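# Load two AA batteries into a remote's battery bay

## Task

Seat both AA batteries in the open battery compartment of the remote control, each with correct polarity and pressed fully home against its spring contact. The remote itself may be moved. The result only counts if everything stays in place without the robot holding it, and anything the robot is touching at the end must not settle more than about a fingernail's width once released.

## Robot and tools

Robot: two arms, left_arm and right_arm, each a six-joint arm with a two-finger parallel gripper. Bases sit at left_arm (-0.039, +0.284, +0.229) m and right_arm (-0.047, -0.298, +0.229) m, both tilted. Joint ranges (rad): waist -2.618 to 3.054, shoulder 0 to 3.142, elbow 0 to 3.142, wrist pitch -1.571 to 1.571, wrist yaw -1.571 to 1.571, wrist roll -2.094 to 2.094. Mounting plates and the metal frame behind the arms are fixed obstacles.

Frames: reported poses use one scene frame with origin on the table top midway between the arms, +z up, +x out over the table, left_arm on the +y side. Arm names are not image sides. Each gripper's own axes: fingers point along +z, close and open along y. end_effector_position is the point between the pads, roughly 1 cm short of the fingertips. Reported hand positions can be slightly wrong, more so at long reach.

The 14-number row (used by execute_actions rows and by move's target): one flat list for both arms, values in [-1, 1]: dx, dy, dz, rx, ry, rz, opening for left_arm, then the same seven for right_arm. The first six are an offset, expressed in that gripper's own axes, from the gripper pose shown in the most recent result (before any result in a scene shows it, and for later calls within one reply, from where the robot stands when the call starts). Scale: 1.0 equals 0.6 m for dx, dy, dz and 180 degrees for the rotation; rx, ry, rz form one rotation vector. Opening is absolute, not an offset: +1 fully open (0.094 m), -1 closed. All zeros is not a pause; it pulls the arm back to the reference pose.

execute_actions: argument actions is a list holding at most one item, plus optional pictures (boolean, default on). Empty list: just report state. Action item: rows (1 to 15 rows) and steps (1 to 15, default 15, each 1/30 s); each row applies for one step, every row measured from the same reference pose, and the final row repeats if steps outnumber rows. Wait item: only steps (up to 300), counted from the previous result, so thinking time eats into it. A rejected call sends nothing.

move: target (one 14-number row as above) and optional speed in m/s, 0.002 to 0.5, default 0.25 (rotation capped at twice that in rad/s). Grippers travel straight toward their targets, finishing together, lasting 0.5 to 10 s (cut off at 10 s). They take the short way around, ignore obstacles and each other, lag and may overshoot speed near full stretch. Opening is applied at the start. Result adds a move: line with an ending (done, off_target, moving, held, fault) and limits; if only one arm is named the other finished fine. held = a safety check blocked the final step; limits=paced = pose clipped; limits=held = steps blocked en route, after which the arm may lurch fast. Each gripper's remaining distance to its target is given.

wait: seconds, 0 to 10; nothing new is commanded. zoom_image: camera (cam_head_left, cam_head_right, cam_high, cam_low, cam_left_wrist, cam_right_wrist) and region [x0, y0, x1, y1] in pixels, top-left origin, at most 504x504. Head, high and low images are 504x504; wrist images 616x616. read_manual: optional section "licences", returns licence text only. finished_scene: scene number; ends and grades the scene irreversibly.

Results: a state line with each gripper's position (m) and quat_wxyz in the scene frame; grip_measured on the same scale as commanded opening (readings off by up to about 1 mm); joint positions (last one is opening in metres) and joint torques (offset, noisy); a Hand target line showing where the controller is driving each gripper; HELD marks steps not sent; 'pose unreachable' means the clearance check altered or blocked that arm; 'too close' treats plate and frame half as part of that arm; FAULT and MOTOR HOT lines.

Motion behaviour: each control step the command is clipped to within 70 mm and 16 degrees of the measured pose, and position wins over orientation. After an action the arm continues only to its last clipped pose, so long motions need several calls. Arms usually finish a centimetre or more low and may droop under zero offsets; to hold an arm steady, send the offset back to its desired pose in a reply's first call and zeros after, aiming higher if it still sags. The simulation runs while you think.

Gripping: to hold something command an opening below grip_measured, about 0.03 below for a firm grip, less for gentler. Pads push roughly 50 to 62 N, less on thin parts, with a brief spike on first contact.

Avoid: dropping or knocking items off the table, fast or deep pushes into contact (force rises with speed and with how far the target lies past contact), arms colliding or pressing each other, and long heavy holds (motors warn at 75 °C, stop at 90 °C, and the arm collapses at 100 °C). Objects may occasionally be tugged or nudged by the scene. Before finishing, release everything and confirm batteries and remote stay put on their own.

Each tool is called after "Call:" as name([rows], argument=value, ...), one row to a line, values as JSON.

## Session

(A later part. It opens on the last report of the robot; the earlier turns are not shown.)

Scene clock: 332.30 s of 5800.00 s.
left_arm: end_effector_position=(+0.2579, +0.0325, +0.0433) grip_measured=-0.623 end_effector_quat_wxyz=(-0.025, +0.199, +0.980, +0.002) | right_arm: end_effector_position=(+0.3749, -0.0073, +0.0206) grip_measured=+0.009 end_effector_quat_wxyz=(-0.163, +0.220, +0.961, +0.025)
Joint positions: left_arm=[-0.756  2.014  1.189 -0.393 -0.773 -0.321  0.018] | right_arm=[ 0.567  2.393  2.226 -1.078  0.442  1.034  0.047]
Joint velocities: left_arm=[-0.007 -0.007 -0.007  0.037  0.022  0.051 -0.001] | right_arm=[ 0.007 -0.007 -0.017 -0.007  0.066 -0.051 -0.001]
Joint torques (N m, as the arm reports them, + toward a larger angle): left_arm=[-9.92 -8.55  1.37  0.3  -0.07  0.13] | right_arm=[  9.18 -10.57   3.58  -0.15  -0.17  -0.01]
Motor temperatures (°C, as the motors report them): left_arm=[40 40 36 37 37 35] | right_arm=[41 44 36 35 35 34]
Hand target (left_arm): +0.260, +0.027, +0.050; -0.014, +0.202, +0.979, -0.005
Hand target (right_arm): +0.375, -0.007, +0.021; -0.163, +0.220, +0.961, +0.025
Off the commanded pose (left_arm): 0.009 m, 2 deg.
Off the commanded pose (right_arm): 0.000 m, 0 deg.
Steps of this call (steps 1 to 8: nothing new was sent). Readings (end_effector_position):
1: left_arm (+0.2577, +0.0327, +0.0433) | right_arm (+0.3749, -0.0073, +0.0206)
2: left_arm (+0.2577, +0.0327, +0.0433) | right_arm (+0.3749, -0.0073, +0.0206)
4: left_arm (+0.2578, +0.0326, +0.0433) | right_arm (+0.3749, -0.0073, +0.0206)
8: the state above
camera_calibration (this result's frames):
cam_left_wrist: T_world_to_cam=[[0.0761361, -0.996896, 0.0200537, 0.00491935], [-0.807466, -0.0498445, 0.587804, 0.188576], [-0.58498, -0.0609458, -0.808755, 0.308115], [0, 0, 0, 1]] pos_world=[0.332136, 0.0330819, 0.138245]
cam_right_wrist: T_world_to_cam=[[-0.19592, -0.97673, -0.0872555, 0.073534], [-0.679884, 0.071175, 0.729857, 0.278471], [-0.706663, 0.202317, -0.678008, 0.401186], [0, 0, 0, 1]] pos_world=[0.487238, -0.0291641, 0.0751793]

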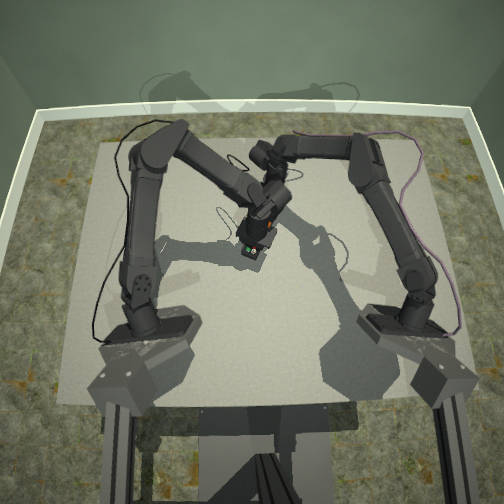

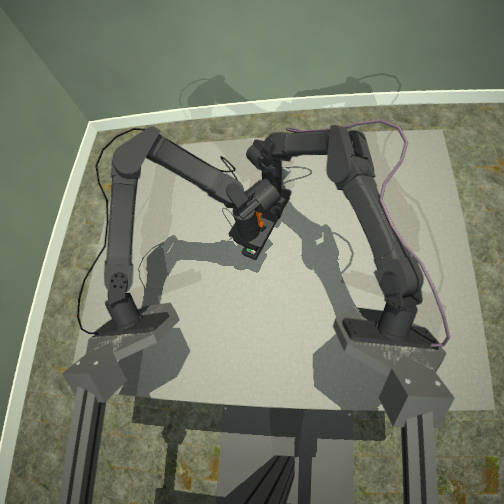

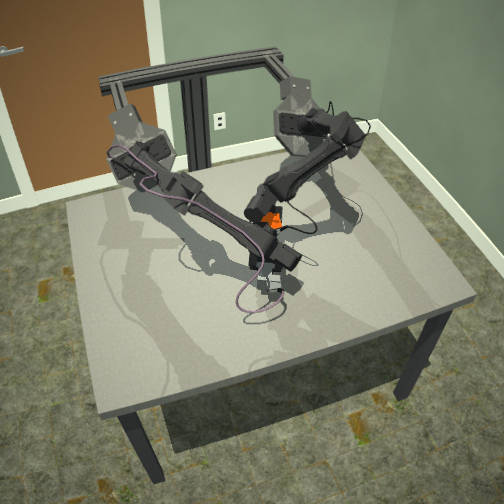

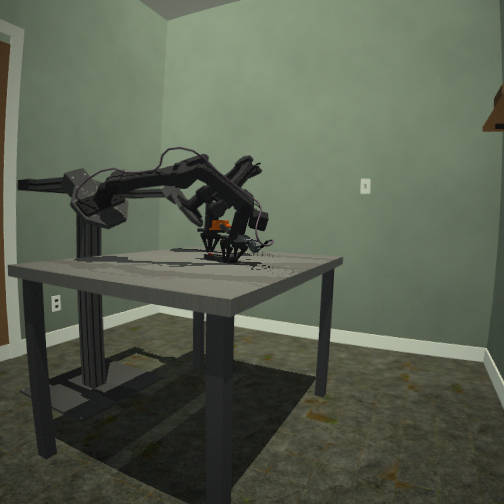

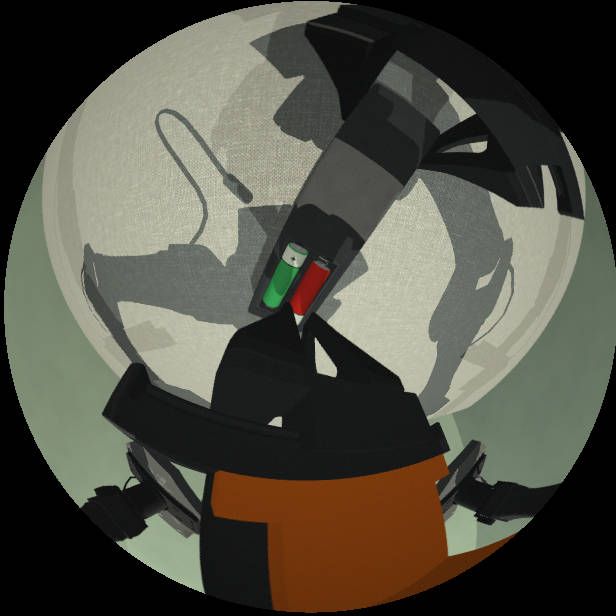

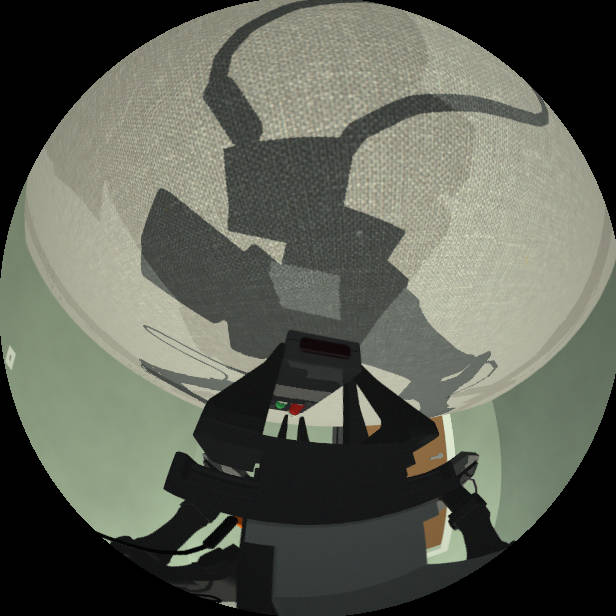

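Centred above the battery. Closing to a saddle and lowering onto it.

Call:
execute_actions([
  {"rows":[[-0.006,-0.006,-0.01,0.003,-0.005,0,-0.68,0,0,0,0,0,0,-0.03],[-0.006,-0.006,-0.008,0.003,-0.005,0,-0.74,0,0,0,0,0,0,-0.03],[-0.006,-0.006,-0.006,0.003,-0.004,0,-0.79,0,0,0,0,0,0,-0.03],[-0.006,-0.006,-0.003,0.003,-0.004,0,-0.83,0,0,0,0,0,0,-0.03],[-0.006,-0.006,0,0.003,-0.004,0,-0.83,0,0,0,0,0,0,-0.03],[-0.006,-0.006,0.003,0.003,-0.004,0,-0.83,0,0,0,0,0,0,-0.03],[-0.006,-0.006,0.006,0.003,-0.004,0,-0.83,0,0,0,0,0,0,-0.03],[-0.006,-0.006,0.009,0.003,-0.004,0,-0.83,0,0,0,0,0,0,-0.03],[-0.006,-0.006,0.012,0.003,-0.004,0,-0.83,0,0,0,0,0,0,-0.03],[-0.006,-0.006,0.015,0.003,-0.004,0,-0.83,0,0,0,0,0,0,-0.03],[-0.006,-0.006,0.018,0.003,-0.004,0,-0.83,0,0,0,0,0,0,-0.03],[-0.006,-0.006,0.021,0.003,-0.004,0,-0.83,0,0,0,0,0,0,-0.03],[-0.006,-0.006,0.024,0.003,-0.004,0,-0.83,0,0,0,0,0,0,-0.03]],"steps":15},
], pictures=false)

Call:
execute_actions([
  {"steps":8},
])

Call:
zoom_image(camera="cam_left_wrist", region=[230, 190, 390, 350])

Call:
zoom_image(camera="cam_right_wrist", region=[255, 370, 335, 440])

Scene clock: 338.07 s of 5800.00 s.
left_arm: end_effector_position=(+0.2624, +0.0300, +0.0387) grip_measured=-0.827 end_effector_quat_wxyz=(-0.019, +0.197, +0.980, -0.004) | right_arm: end_effector_position=(+0.3749, -0.0073, +0.0206) grip_measured=+0.009 end_effector_quat_wxyz=(-0.163, +0.220, +0.961, +0.025)
Joint positions: left_arm=[-0.743  2.02   1.189 -0.353 -0.764 -0.293  0.008] | right_arm=[ 0.567  2.393  2.226 -1.078  0.442  1.034  0.047]
Joint velocities: left_arm=[-0.007  0.017 -0.002 -0.022 -0.022  0.051 -0.   ] | right_arm=[-0.012  0.002 -0.012  0.022 -0.022 -0.007 -0.   ]
Joint torques (N m, as the arm reports them, + toward a larger angle): left_arm=[-7.1  -5.68  1.52  0.6  -0.04  0.09] | right_arm=[  9.19 -10.57   3.58  -0.15  -0.16  -0.01]
Motor temperatures (°C, as the motors report them): left_arm=[40 40 36 37 37 35] | right_arm=[41 45 36 35 35 34]
Hand target (left_arm): +0.259, +0.028, +0.029; -0.020, +0.199, +0.980, -0.003
Hand target (right_arm): +0.375, -0.007, +0.021; -0.163, +0.220, +0.961, +0.025
Off the commanded pose (left_arm): 0.011 m, 0 deg.
Off the commanded pose (right_arm): 0.000 m, 0 deg.
Steps of this call (steps 1 to 90: nothing new was sent; then 2.27 s passed at rest; steps 91 to 105: all 15 steps of this action). Readings (end_effector_position):
91: left_arm (+0.2580, +0.0325, +0.0433) | right_arm (+0.3749, -0.0073, +0.0206)
92: left_arm (+0.2580, +0.0325, +0.0433) | right_arm (+0.3749, -0.0073, +0.0206)
94: left_arm (+0.2580, +0.0324, +0.0433) | right_arm (+0.3749, -0.0073, +0.0206)
98: left_arm (+0.2596, +0.0315, +0.0429) | right_arm (+0.3749, -0.0073, +0.0206)
105: the state above

Scene clock: 338.33 s of 5800.00 s.
left_arm: end_effector_position=(+0.2624, +0.0300, +0.0387) grip_measured=-0.827 end_effector_quat_wxyz=(-0.019, +0.201, +0.979, -0.004) | right_arm: end_effector_position=(+0.3749, -0.0073, +0.0206) grip_measured=+0.009 end_effector_quat_wxyz=(-0.163, +0.220, +0.961, +0.025)
Joint positions: left_arm=[-0.743  2.02   1.189 -0.353 -0.764 -0.285  0.008] | right_arm=[ 0.567  2.393  2.226 -1.078  0.442  1.034  0.047]
Joint velocities: left_arm=[-0.007 -0.012 -0.007 -0.066 -0.051 -0.022  0.   ] | right_arm=[ 0.007 -0.012 -0.022  0.037 -0.007  0.125 -0.   ]
Joint torques (N m, as the arm reports them, + toward a larger angle): left_arm=[-7.16 -5.6   1.48  0.57  0.01  0.08] | right_arm=[  9.18 -10.53   3.58  -0.15  -0.16  -0.01]
Motor temperatures (°C, as the motors report them): left_arm=[40 40 36 37 37 35] | right_arm=[41 45 36 35 35 34]
Hand target (left_arm): +0.259, +0.028, +0.029; -0.020, +0.199, +0.980, -0.003
Hand target (right_arm): +0.375, -0.007, +0.021; -0.163, +0.220, +0.961, +0.025
Off the commanded pose (left_arm): 0.011 m, 0 deg.
Off the commanded pose (right_arm): 0.000 m, 0 deg.
Steps of this call (steps 1 to 8: nothing new was sent). Readings (end_effector_position):
1: left_arm (+0.2624, +0.0300, +0.0387) | right_arm (+0.3749, -0.0073, +0.0206)
2: left_arm (+0.2624, +0.0300, +0.0387) | right_arm (+0.3749, -0.0073, +0.0206)
4: left_arm (+0.2624, +0.0300, +0.0387) | right_arm (+0.3749, -0.0073, +0.0206)
8: the state above
camera_calibration (this result's frames):
cam_left_wrist: T_world_to_cam=[[0.0722507, -0.996758, 0.0353911, 0.0025806], [-0.813266, -0.0383342, 0.580628, 0.196306], [-0.577389, -0.0707331, -0.813399, 0.305341], [0, 0, 0, 1]] pos_world=[0.335763, 0.0316952, 0.134292]
cam_right_wrist: T_world_to_cam=[[-0.19592, -0.97673, -0.0872555, 0.073534], [-0.679884, 0.071175, 0.729857, 0.278471], [-0.706663, 0.202317, -0.678008, 0.401186], [0, 0, 0, 1]] pos_world=[0.487238, -0.0291641, 0.0751793]

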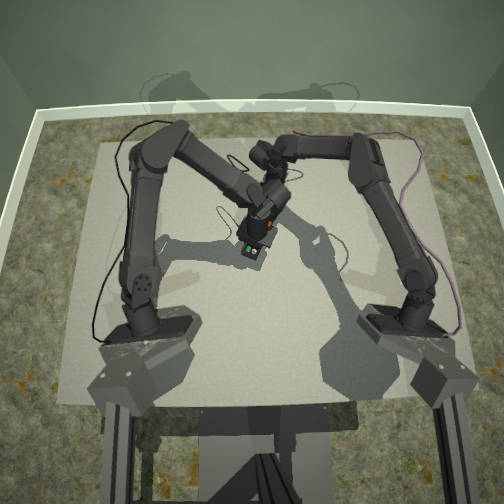

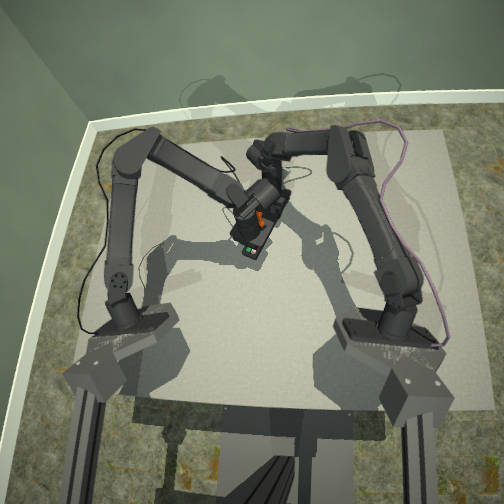

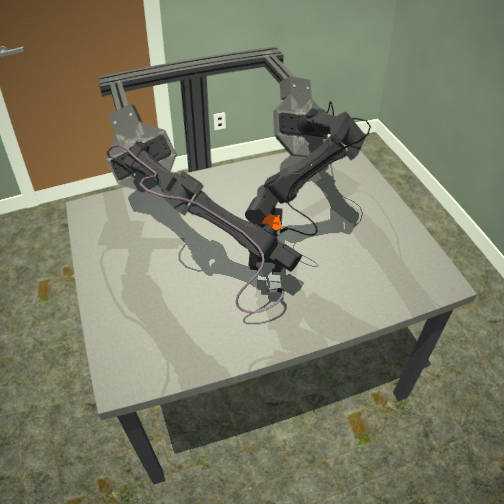

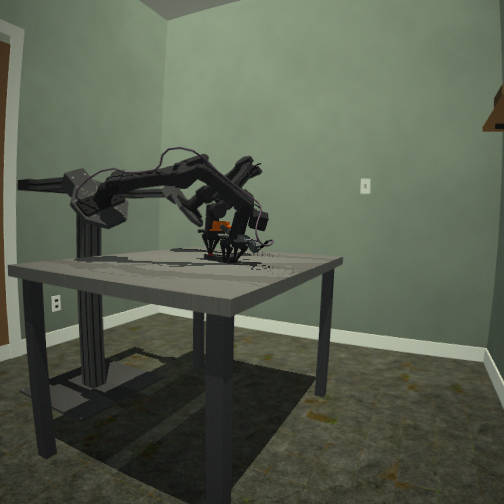

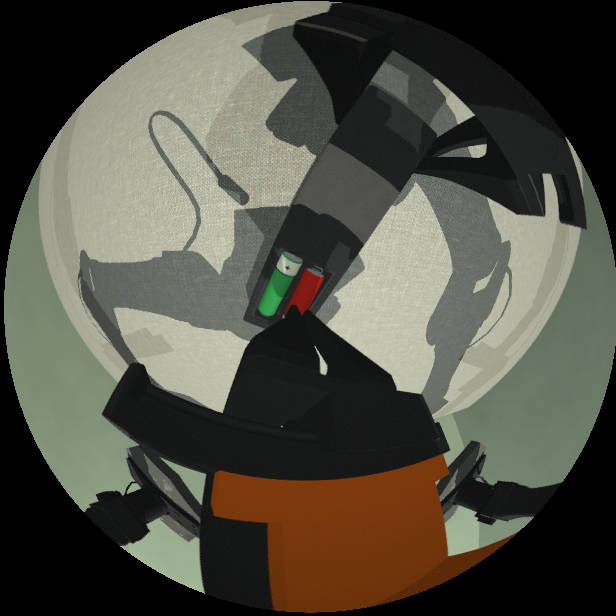

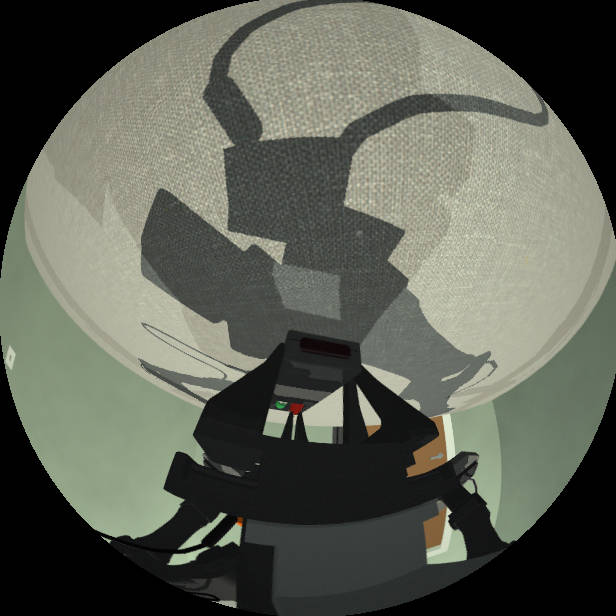

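Region (230, 190, 390, 350) of cam_left_wrist's 616x616 image, scaled by 3.150, with more detail than that image has.

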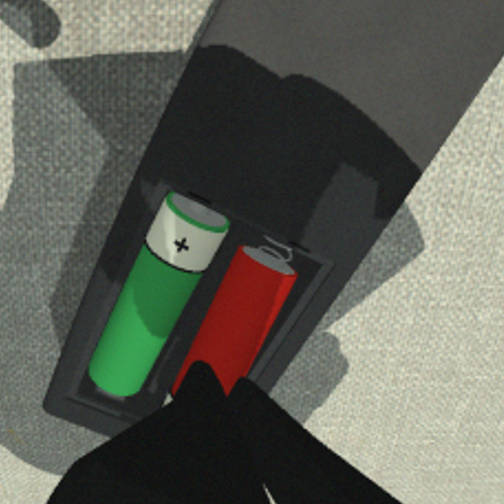

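Region (255, 370, 335, 440) of cam_right_wrist's 616x616 image, scaled by 6.300, with more detail than that image has; it fills the top 441 rows of this view, and the rest is white.

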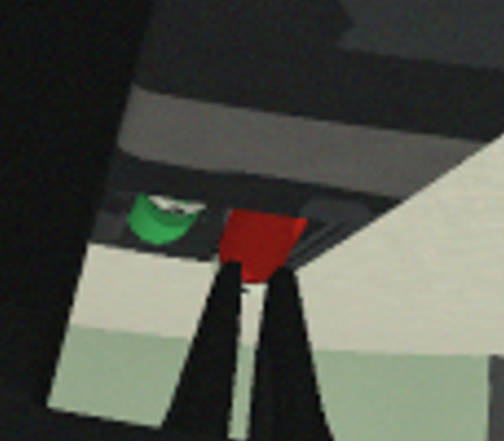

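Call:
execute_actions([
  {"rows":[[0.003,-0.002,0.016,-0.003,0,0,-0.83,0,0,0,0,0,0,-0.03],[0.003,0.001,0.016,-0.006,0,0,-0.83,0,0,0,0,0,0,-0.03],[0.003,0.004,0.017,-0.009,0,0,-0.83,0,0,0,0,0,0,-0.03],[0.002,0.006,0.02,-0.011,0,0,-0.83,0,0,0,0,0,0,-0.03],[0,0.006,0.024,-0.011,-0.002,-0.002,-0.83,0.002,0,0,0,0.002,0,-0.03],[-0.003,0.006,0.028,-0.011,-0.004,-0.004,-0.83,0.004,0,0.001,0,0.004,0,-0.03],[-0.006,0.006,0.032,-0.011,-0.006,-0.006,-0.83,0.006,0,0.002,0,0.006,0,-0.03],[-0.009,0.006,0.036,-0.011,-0.008,-0.008,-0.83,0.008,0,0.002,0,0.008,0,-0.03],[-0.012,0.006,0.04,-0.011,-0.01,-0.01,-0.83,0.01,0,0.003,0,0.01,0,-0.03],[-0.015,0.006,0.044,-0.011,-0.012,-0.012,-0.83,0.012,0,0.003,0,0.012,0,-0.03],[-0.018,0.006,0.048,-0.011,-0.014,-0.014,-0.83,0.014,0,0.004,0,0.014,0,-0.03],[-0.021,0.006,0.052,-0.011,-0.016,-0.016,-0.83,0.016,0,0.004,0,0.016,0,-0.03],[-0.024,0.006,0.055,-0.011,-0.018,-0.018,-0.83,0.018,0,0.005,0,0.018,0,-0.03]],"steps":15},
], pictures=false)

Call:
execute_actions([
  {"steps":8},
])

Call:
zoom_image(camera="cam_left_wrist", region=[230, 190, 390, 350])

Call:
zoom_image(camera="cam_right_wrist", region=[255, 370, 335, 440])

Scene clock: 344.30 s of 5800.00 s.
left_arm: end_effector_position=(+0.2657, +0.0291, +0.0335) grip_measured=-0.827 end_effector_quat_wxyz=(-0.011, +0.207, +0.978, -0.002) | right_arm: end_effector_position=(+0.3745, -0.0078, +0.0207) grip_measured=+0.009 end_effector_quat_wxyz=(-0.166, +0.221, +0.961, +0.026)
Joint positions: left_arm=[-0.735  2.032  1.189 -0.318 -0.772 -0.253  0.008] | right_arm=[ 0.564  2.393  2.229 -1.083  0.436  1.036  0.047]
Joint velocities: left_arm=[-0.002  0.012  0.007  0.022 -0.066 -0.007  0.001] | right_arm=[-0.032  0.007  0.002 -0.066 -0.037 -0.022  0.   ]
Joint torques (N m, as the arm reports them, + toward a larger angle): left_arm=[-3.67 -3.4   1.62  1.59 -0.22  0.15] | right_arm=[ 9.33 -9.49  4.23 -0.41 -0.57  0.05]
Motor temperatures (°C, as the motors report them): left_arm=[40 40 36 37 37 35] | right_arm=[41 45 36 35 35 34]
Hand target (left_arm): +0.275, +0.031, +0.008; +0.009, +0.174, +0.985, +0.012
Hand target (right_arm): +0.365, -0.003, +0.021; -0.189, +0.219, +0.957, +0.031
Off the commanded pose (left_arm): 0.030 m, 5 deg.
Off the commanded pose (right_arm): 0.011 m, 3 deg.
Steps of this call (steps 1 to 90: nothing new was sent; then 2.47 s passed at rest; steps 91 to 105: all 15 steps of this action). Readings (end_effector_position):
91: left_arm (+0.2624, +0.0300, +0.0387) | right_arm (+0.3749, -0.0073, +0.0206)
92: left_arm (+0.2625, +0.0301, +0.0387) | right_arm (+0.3749, -0.0073, +0.0206)
94: left_arm (+0.2627, +0.0302, +0.0387) | right_arm (+0.3749, -0.0073, +0.0206)
98: left_arm (+0.2638, +0.0300, +0.0357) | right_arm (+0.3746, -0.0071, +0.0207)
105: the state above

Scene clock: 344.57 s of 5800.00 s.
left_arm: end_effector_position=(+0.2659, +0.0289, +0.0334) grip_measured=-0.827 end_effector_quat_wxyz=(-0.011, +0.209, +0.978, -0.002) | right_arm: end_effector_position=(+0.3746, -0.0080, +0.0208) grip_measured=+0.009 end_effector_quat_wxyz=(-0.168, +0.222, +0.960, +0.026)
Joint positions: left_arm=[-0.735  2.032  1.189 -0.316 -0.772 -0.246  0.008] | right_arm=[ 0.563  2.393  2.23  -1.085  0.433  1.037  0.047]
Joint velocities: left_arm=[-0.017  0.017 -0.002 -0.037  0.022 -0.007 -0.   ] | right_arm=[ 0.002 -0.017 -0.002 -0.007 -0.022  0.037 -0.   ]
Joint torques (N m, as the arm reports them, + toward a larger angle): left_arm=[-3.77 -3.27  1.63  1.61 -0.22  0.08] | right_arm=[ 9.38 -9.52  4.2  -0.42 -0.59  0.07]
Motor temperatures (°C, as the motors report them): left_arm=[40 40 36 37 37 35] | right_arm=[41 45 36 35 35 34]
Hand target (left_arm): +0.275, +0.031, +0.008; +0.009, +0.174, +0.985, +0.012
Hand target (right_arm): +0.365, -0.003, +0.022; -0.189, +0.219, +0.957, +0.031
Off the commanded pose (left_arm): 0.030 m, 5 deg.
Off the commanded pose (right_arm): 0.011 m, 3 deg.
Steps of this call (steps 1 to 8: nothing new was sent). Readings (end_effector_position):
1: left_arm (+0.2658, +0.0291, +0.0335) | right_arm (+0.3744, -0.0079, +0.0207)
2: left_arm (+0.2658, +0.0290, +0.0335) | right_arm (+0.3745, -0.0081, +0.0206)
4: left_arm (+0.2659, +0.0289, +0.0334) | right_arm (+0.3746, -0.0080, +0.0208)
8: the state above
camera_calibration (this result's frames):
cam_left_wrist: T_world_to_cam=[[0.0551512, -0.997838, 0.0357327, 0.00603623], [-0.823553, -0.0252255, 0.566678, 0.204958], [-0.564551, -0.0606808, -0.823164, 0.299647], [0, 0, 0, 1]] pos_world=[0.337627, 0.0293762, 0.130298]
cam_right_wrist: T_world_to_cam=[[-0.201117, -0.975532, -0.0888187, 0.0747406], [-0.673207, 0.0717828, 0.735962, 0.275569], [-0.711579, 0.207808, -0.671172, 0.402953], [0, 0, 0, 1]] pos_world=[0.48728, -0.0306062, 0.0742806]

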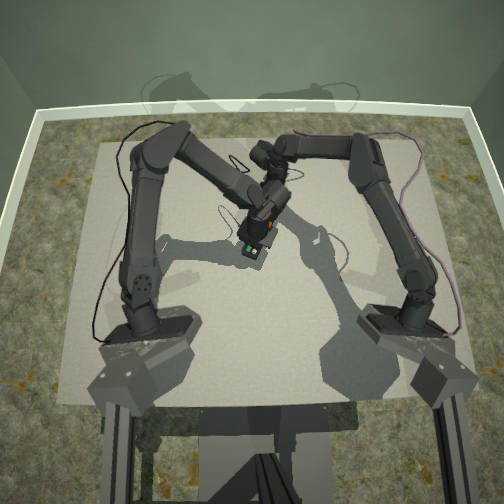

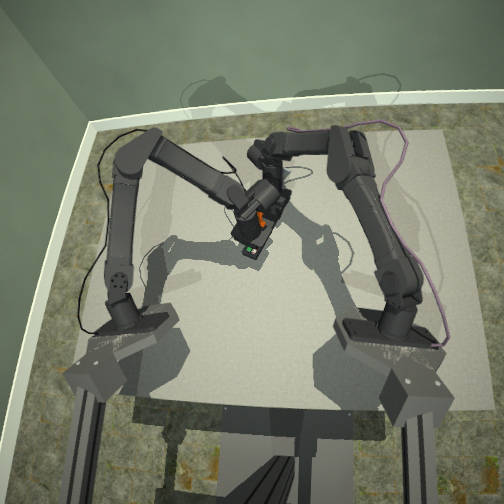

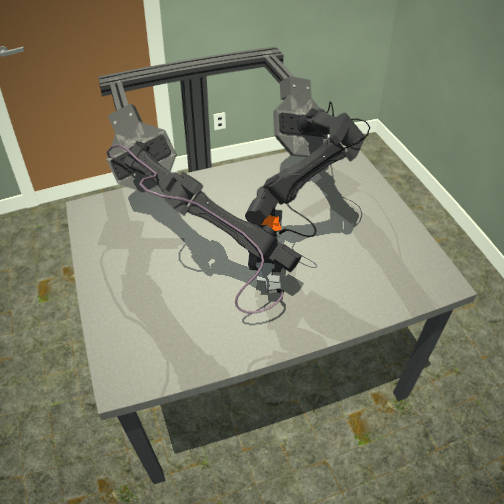

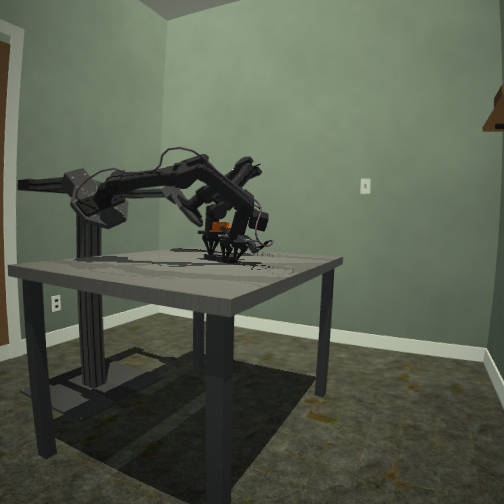

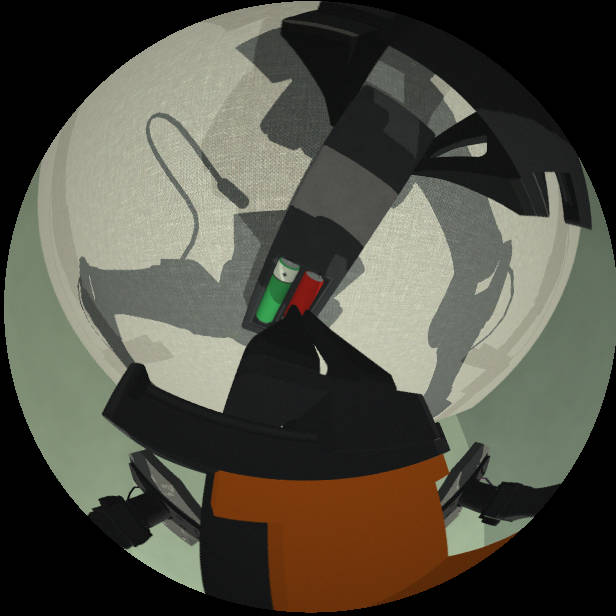

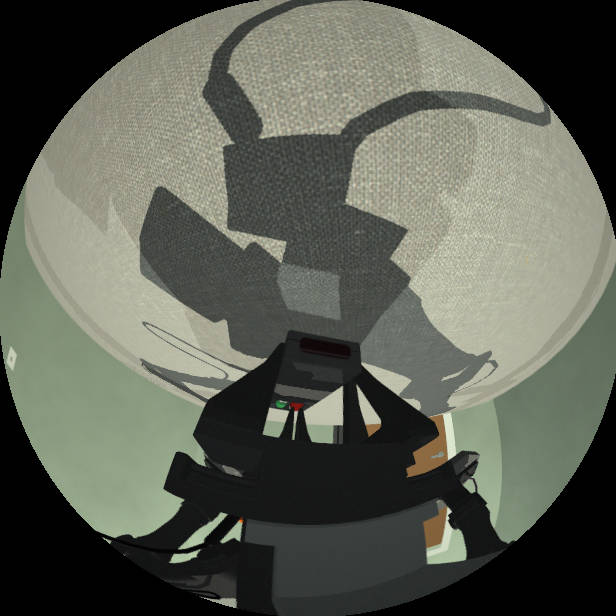

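Region (230, 190, 390, 350) of cam_left_wrist's 616x616 image, scaled by 3.150, with more detail than that image has.

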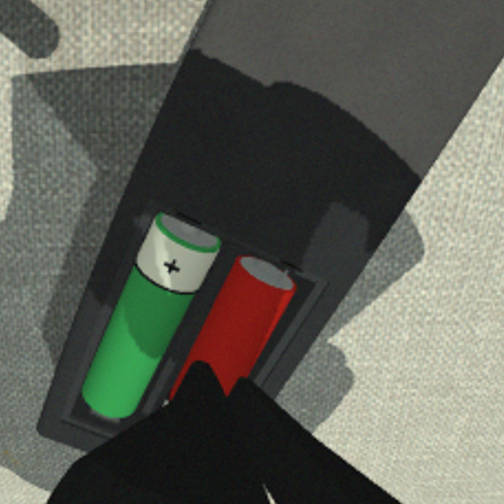

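Region (255, 370, 335, 440) of cam_right_wrist's 616x616 image, scaled by 6.300, with more detail than that image has; it fills the top 441 rows of this view, and the rest is white.

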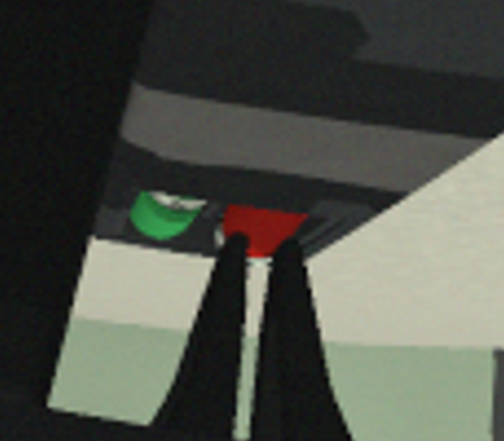

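Call:
execute_actions([
  {"rows":[[-0.018,0.007,0.048,-0.011,-0.014,-0.024,-0.83,0.018,0,0.005,0,0.015,0,-0.03],[-0.02,0.007,0.049,-0.011,-0.015,-0.025,-0.83,0.019,0,0.005,0,0.016,0,-0.03],[-0.022,0.007,0.05,-0.011,-0.016,-0.026,-0.83,0.02,0,0.005,0,0.017,0,-0.03],[-0.024,0.007,0.051,-0.011,-0.018,-0.028,-0.83,0.021,0,0.006,0,0.018,0,-0.03],[-0.026,0.007,0.052,-0.011,-0.019,-0.029,-0.83,0.022,0,0.006,0,0.019,0,-0.03],[-0.028,0.007,0.054,-0.011,-0.02,-0.03,-0.83,0.023,0,0.006,0,0.02,0,-0.03],[-0.03,0.007,0.055,-0.011,-0.022,-0.032,-0.83,0.024,0,0.007,0,0.021,0,-0.03],[-0.032,0.007,0.056,-0.011,-0.023,-0.033,-0.83,0.025,0,0.007,0,0.022,0,-0.03],[-0.034,0.007,0.058,-0.011,-0.025,-0.035,-0.83,0.026,0,0.007,0,0.023,0,-0.03],[-0.036,0.007,0.059,-0.011,-0.026,-0.036,-0.83,0.027,0,0.008,0,0.024,0,-0.03],[-0.038,0.007,0.06,-0.011,-0.028,-0.038,-0.83,0.028,0,0.008,0,0.025,0,-0.03]],"steps":15},
])

Call:
zoom_image(camera="cam_left_wrist", region=[230, 190, 390, 350])

Call:
zoom_image(camera="cam_right_wrist", region=[255, 370, 335, 440])

Scene clock: 349.33 s of 5800.00 s.
left_arm: end_effector_position=(+0.2682, +0.0281, +0.0309) grip_measured=-0.827 end_effector_quat_wxyz=(-0.005, +0.207, +0.978, +0.000) | right_arm: end_effector_position=(+0.3741, -0.0083, +0.0204) grip_measured=+0.009 end_effector_quat_wxyz=(-0.170, +0.223, +0.959, +0.027)
Joint positions: left_arm=[-0.732  2.039  1.189 -0.294 -0.779 -0.237  0.008] | right_arm=[ 0.561  2.393  2.23  -1.086  0.427  1.038  0.047]
Joint velocities: left_arm=[ 0.012 -0.002 -0.022  0.007 -0.007 -0.007 -0.   ] | right_arm=[-0.007  0.002  0.002 -0.007 -0.037 -0.037  0.   ]
Joint torques (N m, as the arm reports them, + toward a larger angle): left_arm=[-2.77 -2.75  1.99  2.13 -0.26  0.07] | right_arm=[ 9.41 -9.36  4.   -0.51 -0.83  0.14]
Motor temperatures (°C, as the motors report them): left_arm=[40 39 36 37 37 35] | right_arm=[41 45 36 35 35 34]
Hand target (left_arm): +0.286, +0.029, +0.002; +0.029, +0.151, +0.988, +0.013
Hand target (right_arm): +0.359, -0.001, +0.022; -0.204, +0.221, +0.953, +0.035
Off the commanded pose (left_arm): 0.039 m, 8 deg.
Off the commanded pose (right_arm): 0.017 m, 4 deg.
Steps of this call (steps 1 to 90: nothing new was sent; then 1.27 s passed at rest; steps 91 to 105: all 15 steps of this action). Readings (end_effector_position):
91: left_arm (+0.2659, +0.0289, +0.0334) | right_arm (+0.3746, -0.0080, +0.0208)
92: left_arm (+0.2660, +0.0289, +0.0334) | right_arm (+0.3746, -0.0080, +0.0208)
94: left_arm (+0.2664, +0.0285, +0.0330) | right_arm (+0.3745, -0.0080, +0.0208)
98: left_arm (+0.2679, +0.0283, +0.0309) | right_arm (+0.3742, -0.0083, +0.0205)
105: the state above
camera_calibration (this result's frames):
cam_left_wrist: T_world_to_cam=[[0.0588312, -0.997648, 0.0351727, 0.00424291], [-0.830152, -0.0293249, 0.556765, 0.21044], [-0.554424, -0.0619539, -0.829925, 0.296272], [0, 0, 0, 1]] pos_world=[0.338708, 0.0287593, 0.128569]
cam_right_wrist: T_world_to_cam=[[-0.2038, -0.97487, -0.0899698, 0.0753179], [-0.669393, 0.0716963, 0.739441, 0.274035], [-0.714408, 0.210923, -0.667183, 0.403421], [0, 0, 0, 1]] pos_world=[0.486994, -0.0313128, 0.0732986]

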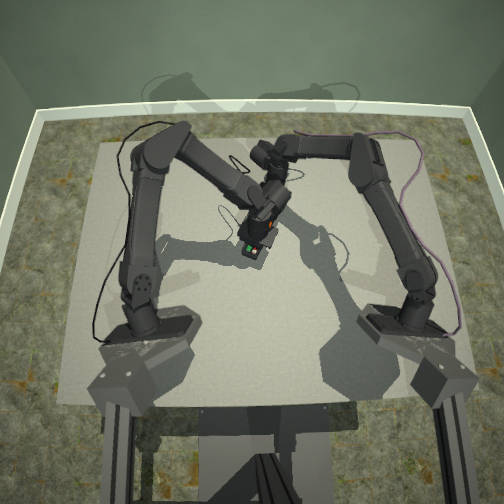

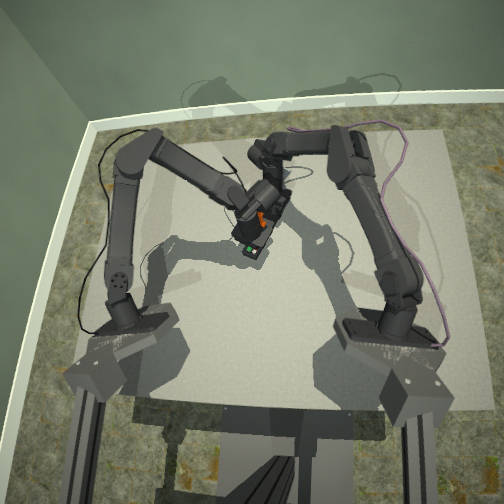

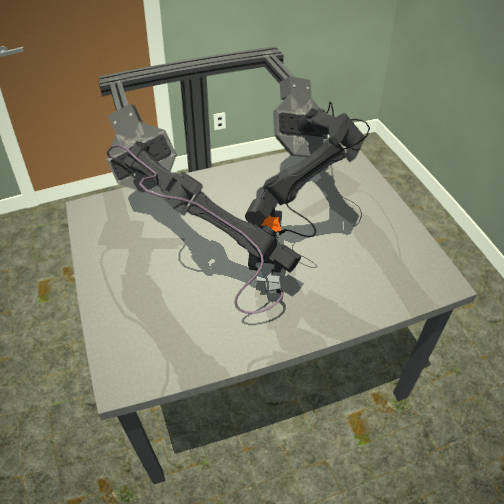

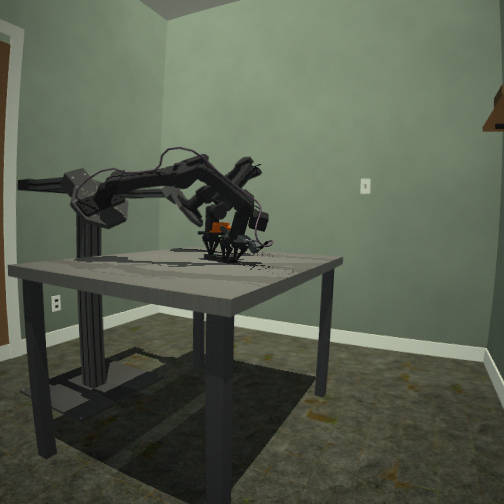

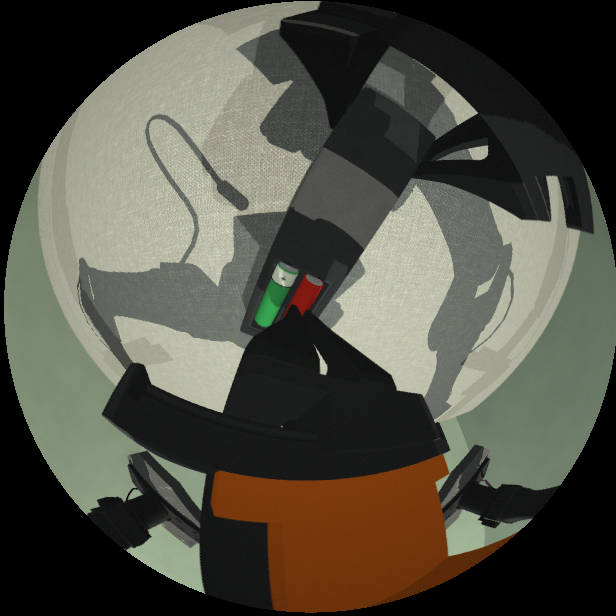

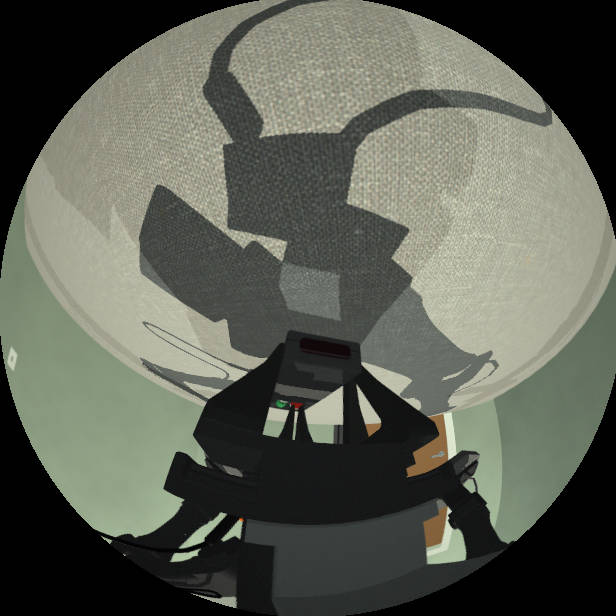

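Region (230, 190, 390, 350) of cam_left_wrist's 616x616 image, scaled by 3.150, with more detail than that image has.

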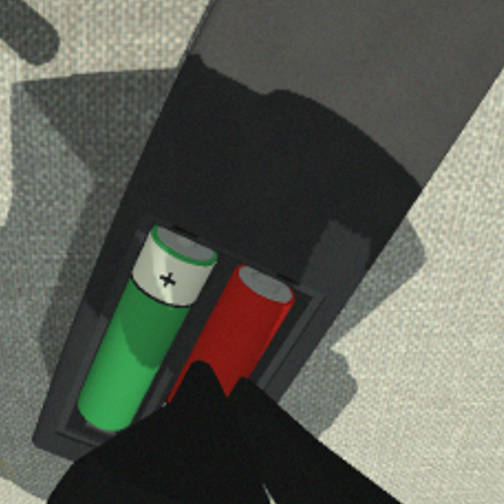

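Region (255, 370, 335, 440) of cam_right_wrist's 616x616 image, scaled by 6.300, with more detail than that image has; it fills the top 441 rows of this view, and the rest is white.

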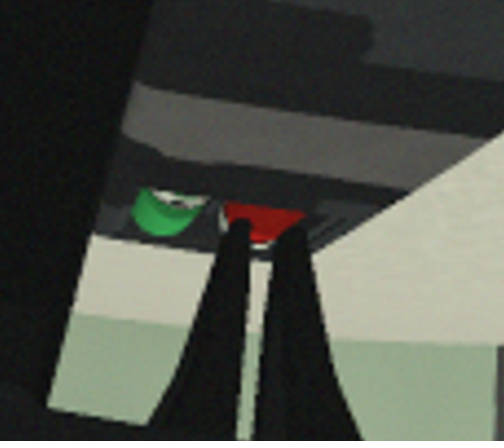

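It dropped in at z≈0.031. Unloading and lifting to verify.

Call:
execute_actions([
  {"rows":[[-0.03,0.006,0.052,-0.009,-0.022,-0.033,-0.83,0.025,0,0.007,0,0.02,0,-0.03],[-0.026,0.006,0.048,-0.008,-0.019,-0.029,-0.83,0.022,0,0.006,0,0.018,0,-0.03],[-0.022,0.005,0.044,-0.007,-0.016,-0.025,-0.83,0.019,0,0.005,0,0.015,0,-0.03],[-0.018,0.004,0.04,-0.006,-0.013,-0.021,-0.83,0.016,0,0.004,0,0.013,0,-0.03],[-0.014,0.003,0.035,-0.005,-0.01,-0.017,-0.83,0.013,0,0.003,0,0.01,0,-0.03],[-0.01,0.002,0.03,-0.004,-0.007,-0.013,-0.83,0.01,0,0.002,0,0.008,0,-0.03],[-0.006,0.001,0.025,-0.003,-0.004,-0.009,-0.83,0.007,0,0.001,0,0.005,0,-0.03],[-0.002,0,0.02,-0.002,-0.002,-0.006,-0.83,0.004,0,0,0,0.003,0,-0.03],[0,0,0.015,0,0,-0.003,-0.83,0.002,0,0,0,0,0,-0.03],[0,0,0.01,0,0,0,-0.83,0,0,0,0,0,0,-0.03],[0,0,0.005,0,0,0,-0.83,0,0,0,0,0,0,-0.03],[0,0,0,0,0,0,-0.83,0,0,0,0,0,0,-0.03]],"steps":13},
], pictures=false)

Call:
move(target=[0.04,0,-0.07,0,0,0,-0.83,0,0,0,0,0,0,0.5], speed=0.1)

Call:
zoom_image(camera="cam_left_wrist", region=[230, 170, 390, 330])

Call:
zoom_image(camera="cam_right_wrist", region=[255, 370, 335, 440])

Scene clock: 356.33 s of 5800.00 s.
left_arm: end_effector_position=(+0.2672, +0.0279, +0.0323) grip_measured=-0.827 end_effector_quat_wxyz=(-0.006, +0.213, +0.977, -0.000) | right_arm: end_effector_position=(+0.3748, -0.0086, +0.0205) grip_measured=+0.009 end_effector_quat_wxyz=(-0.169, +0.223, +0.960, +0.027)
Joint positions: left_arm=[-0.735  2.037  1.189 -0.302 -0.779 -0.233  0.008] | right_arm=[ 0.561  2.392  2.23  -1.085  0.429  1.038  0.047]
Joint velocities: left_arm=[-0.007 -0.002  0.002 -0.066 -0.037 -0.066  0.   ] | right_arm=[-0.017  0.002 -0.017 -0.007 -0.007 -0.125  0.001]
Joint torques (N m, as the arm reports them, + toward a larger angle): left_arm=[-7.95 -7.6   1.48  0.35  0.   -0.02] | right_arm=[  9.13 -10.52   3.6   -0.17  -0.21  -0.01]
Motor temperatures (°C, as the motors report them): left_arm=[39 39 36 39 37 35] | right_arm=[41 44 36 35 35 34]
Hand target (left_arm): +0.268, +0.028, +0.031; -0.005, +0.208, +0.978, +0.000
Hand target (right_arm): +0.374, -0.008, +0.020; -0.170, +0.223, +0.959, +0.027
Off the commanded pose (left_arm): 0.002 m, 1 deg.
Off the commanded pose (right_arm): 0.001 m, 0 deg.
Steps of this call (steps 1 to 90: nothing new was sent; then 3.57 s passed at rest; steps 91 to 103: all 13 steps of this action). Readings (end_effector_position):
91: left_arm (+0.2682, +0.0281, +0.0309) | right_arm (+0.3741, -0.0083, +0.0204)
92: left_arm (+0.2681, +0.0282, +0.0309) | right_arm (+0.3741, -0.0083, +0.0204)
94: left_arm (+0.2679, +0.0281, +0.0311) | right_arm (+0.3741, -0.0083, +0.0204)
98: left_arm (+0.2671, +0.0278, +0.0316) | right_arm (+0.3743, -0.0086, +0.0203)
103: the state above

Scene clock: 357.53 s of 5800.00 s.
left_arm: end_effector_position=(+0.2531, +0.0321, +0.0708) grip_measured=-0.827 end_effector_quat_wxyz=(-0.006, +0.203, +0.979, -0.008) | right_arm: end_effector_position=(+0.3728, -0.0096, +0.0210) grip_measured=+0.498 end_effector_quat_wxyz=(-0.172, +0.221, +0.960, +0.025)
Joint positions: left_arm=[-0.818  1.938  1.128 -0.407 -0.797 -0.355  0.008] | right_arm=[ 0.561  2.392  2.23  -1.095  0.428  1.038  0.07 ]
Joint velocities: left_arm=[-0.007 -0.007 -0.007 -0.022 -0.037 -0.007  0.   ] | right_arm=[-0.007  0.002 -0.012 -0.037  0.081 -0.022 -0.001]
Joint torques (N m, as the arm reports them, + toward a larger angle): left_arm=[-9.32 -8.11  0.2   0.13 -0.14 -0.09] | right_arm=[  9.13 -10.56   3.59  -0.07  -0.15  -0.01]
Motor temperatures (°C, as the motors report them): left_arm=[39 39 36 39 37 35] | right_arm=[41 44 36 35 35 34]
Hand target (left_arm): +0.246, +0.037, +0.075; -0.007, +0.212, +0.977, -0.001
Hand target (right_arm): +0.375, -0.009, +0.021; -0.169, +0.223, +0.960, +0.027
Off the commanded pose (left_arm): 0.010 m, 1 deg.
Off the commanded pose (right_arm): 0.002 m, 1 deg.
move: done
camera_calibration (this result's frames):
cam_left_wrist: T_world_to_cam=[[0.0690867, -0.996386, 0.0494116, 0.00401435], [-0.826532, -0.0294335, 0.56212, 0.174537], [-0.558634, -0.0796753, -0.825578, 0.322588], [0, 0, 0, 1]] pos_world=[0.324192, 0.0348394, 0.168013]
cam_right_wrist: T_world_to_cam=[[-0.199161, -0.976183, -0.0860348, 0.072021], [-0.665822, 0.0703768, 0.742785, 0.271375], [-0.719039, 0.205218, -0.66398, 0.404782], [0, 0, 0, 1]] pos_world=[0.486085, -0.0318614, 0.0733906]

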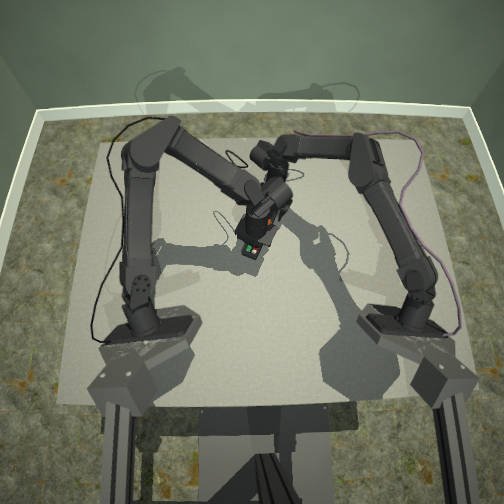

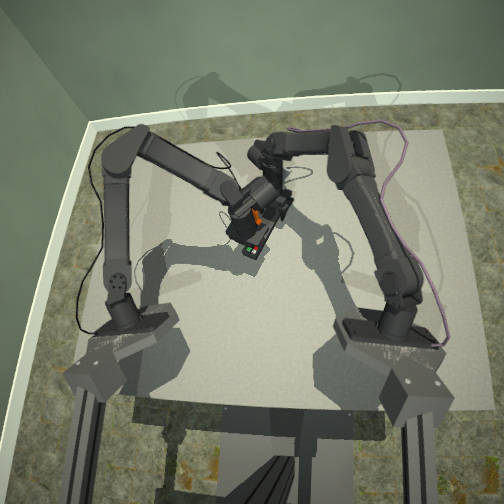

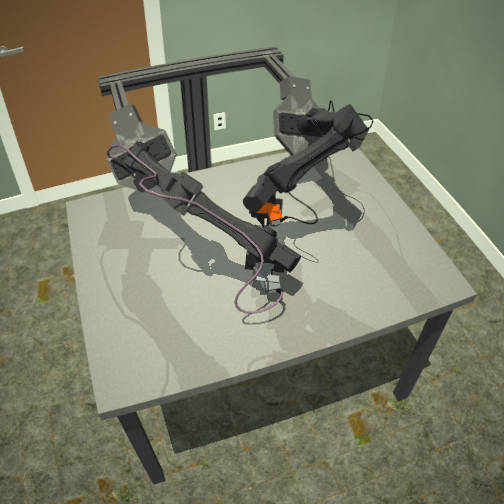

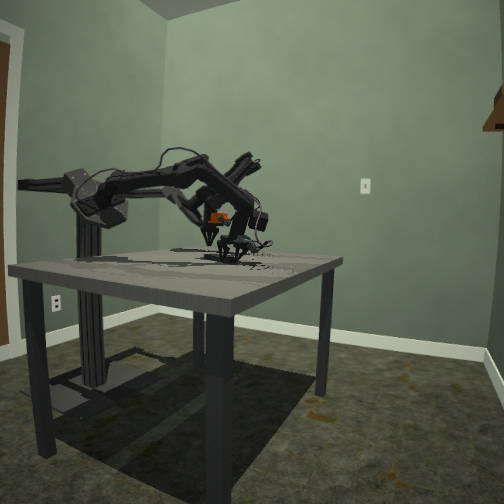

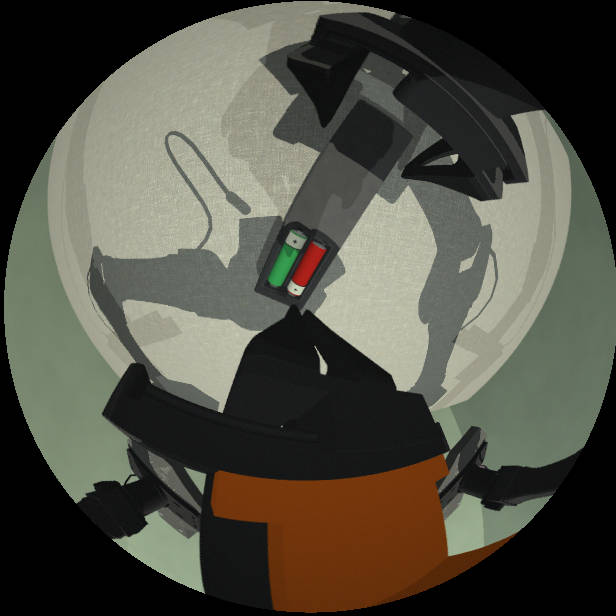

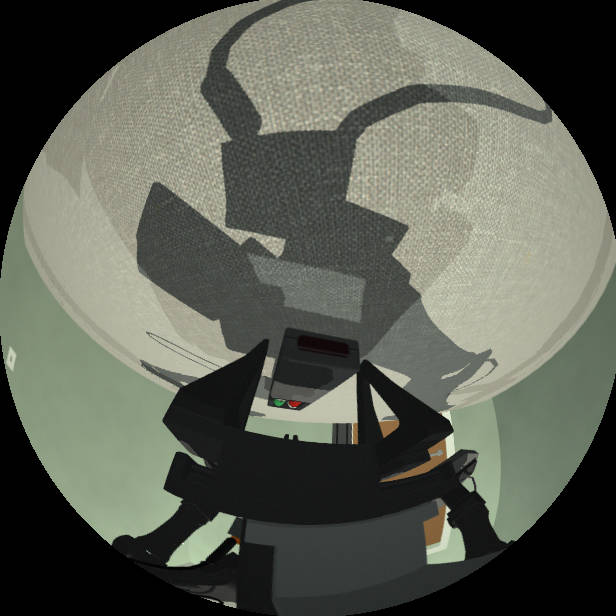

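Region (230, 170, 390, 330) of cam_left_wrist's 616x616 image, scaled by 3.150, with more detail than that image has.

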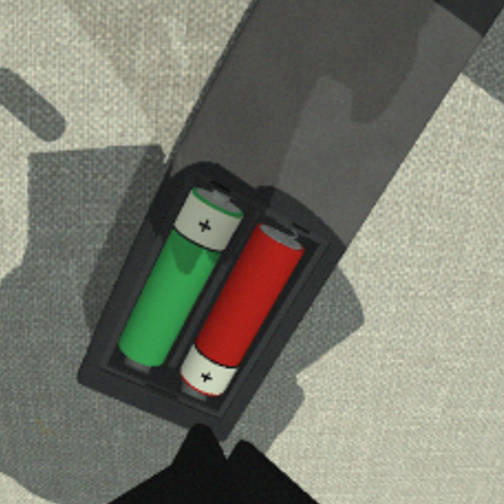

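Region (255, 370, 335, 440) of cam_right_wrist's 616x616 image, scaled by 6.300, with more detail than that image has; it fills the top 441 rows of this view, and the rest is white.

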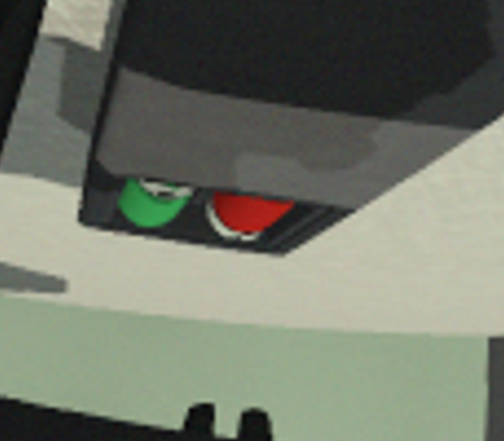

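Both batteries are seated level and neither arm is touching the remote.

Call:
finished_scene(scene=2)

The scene is finished: the task was done.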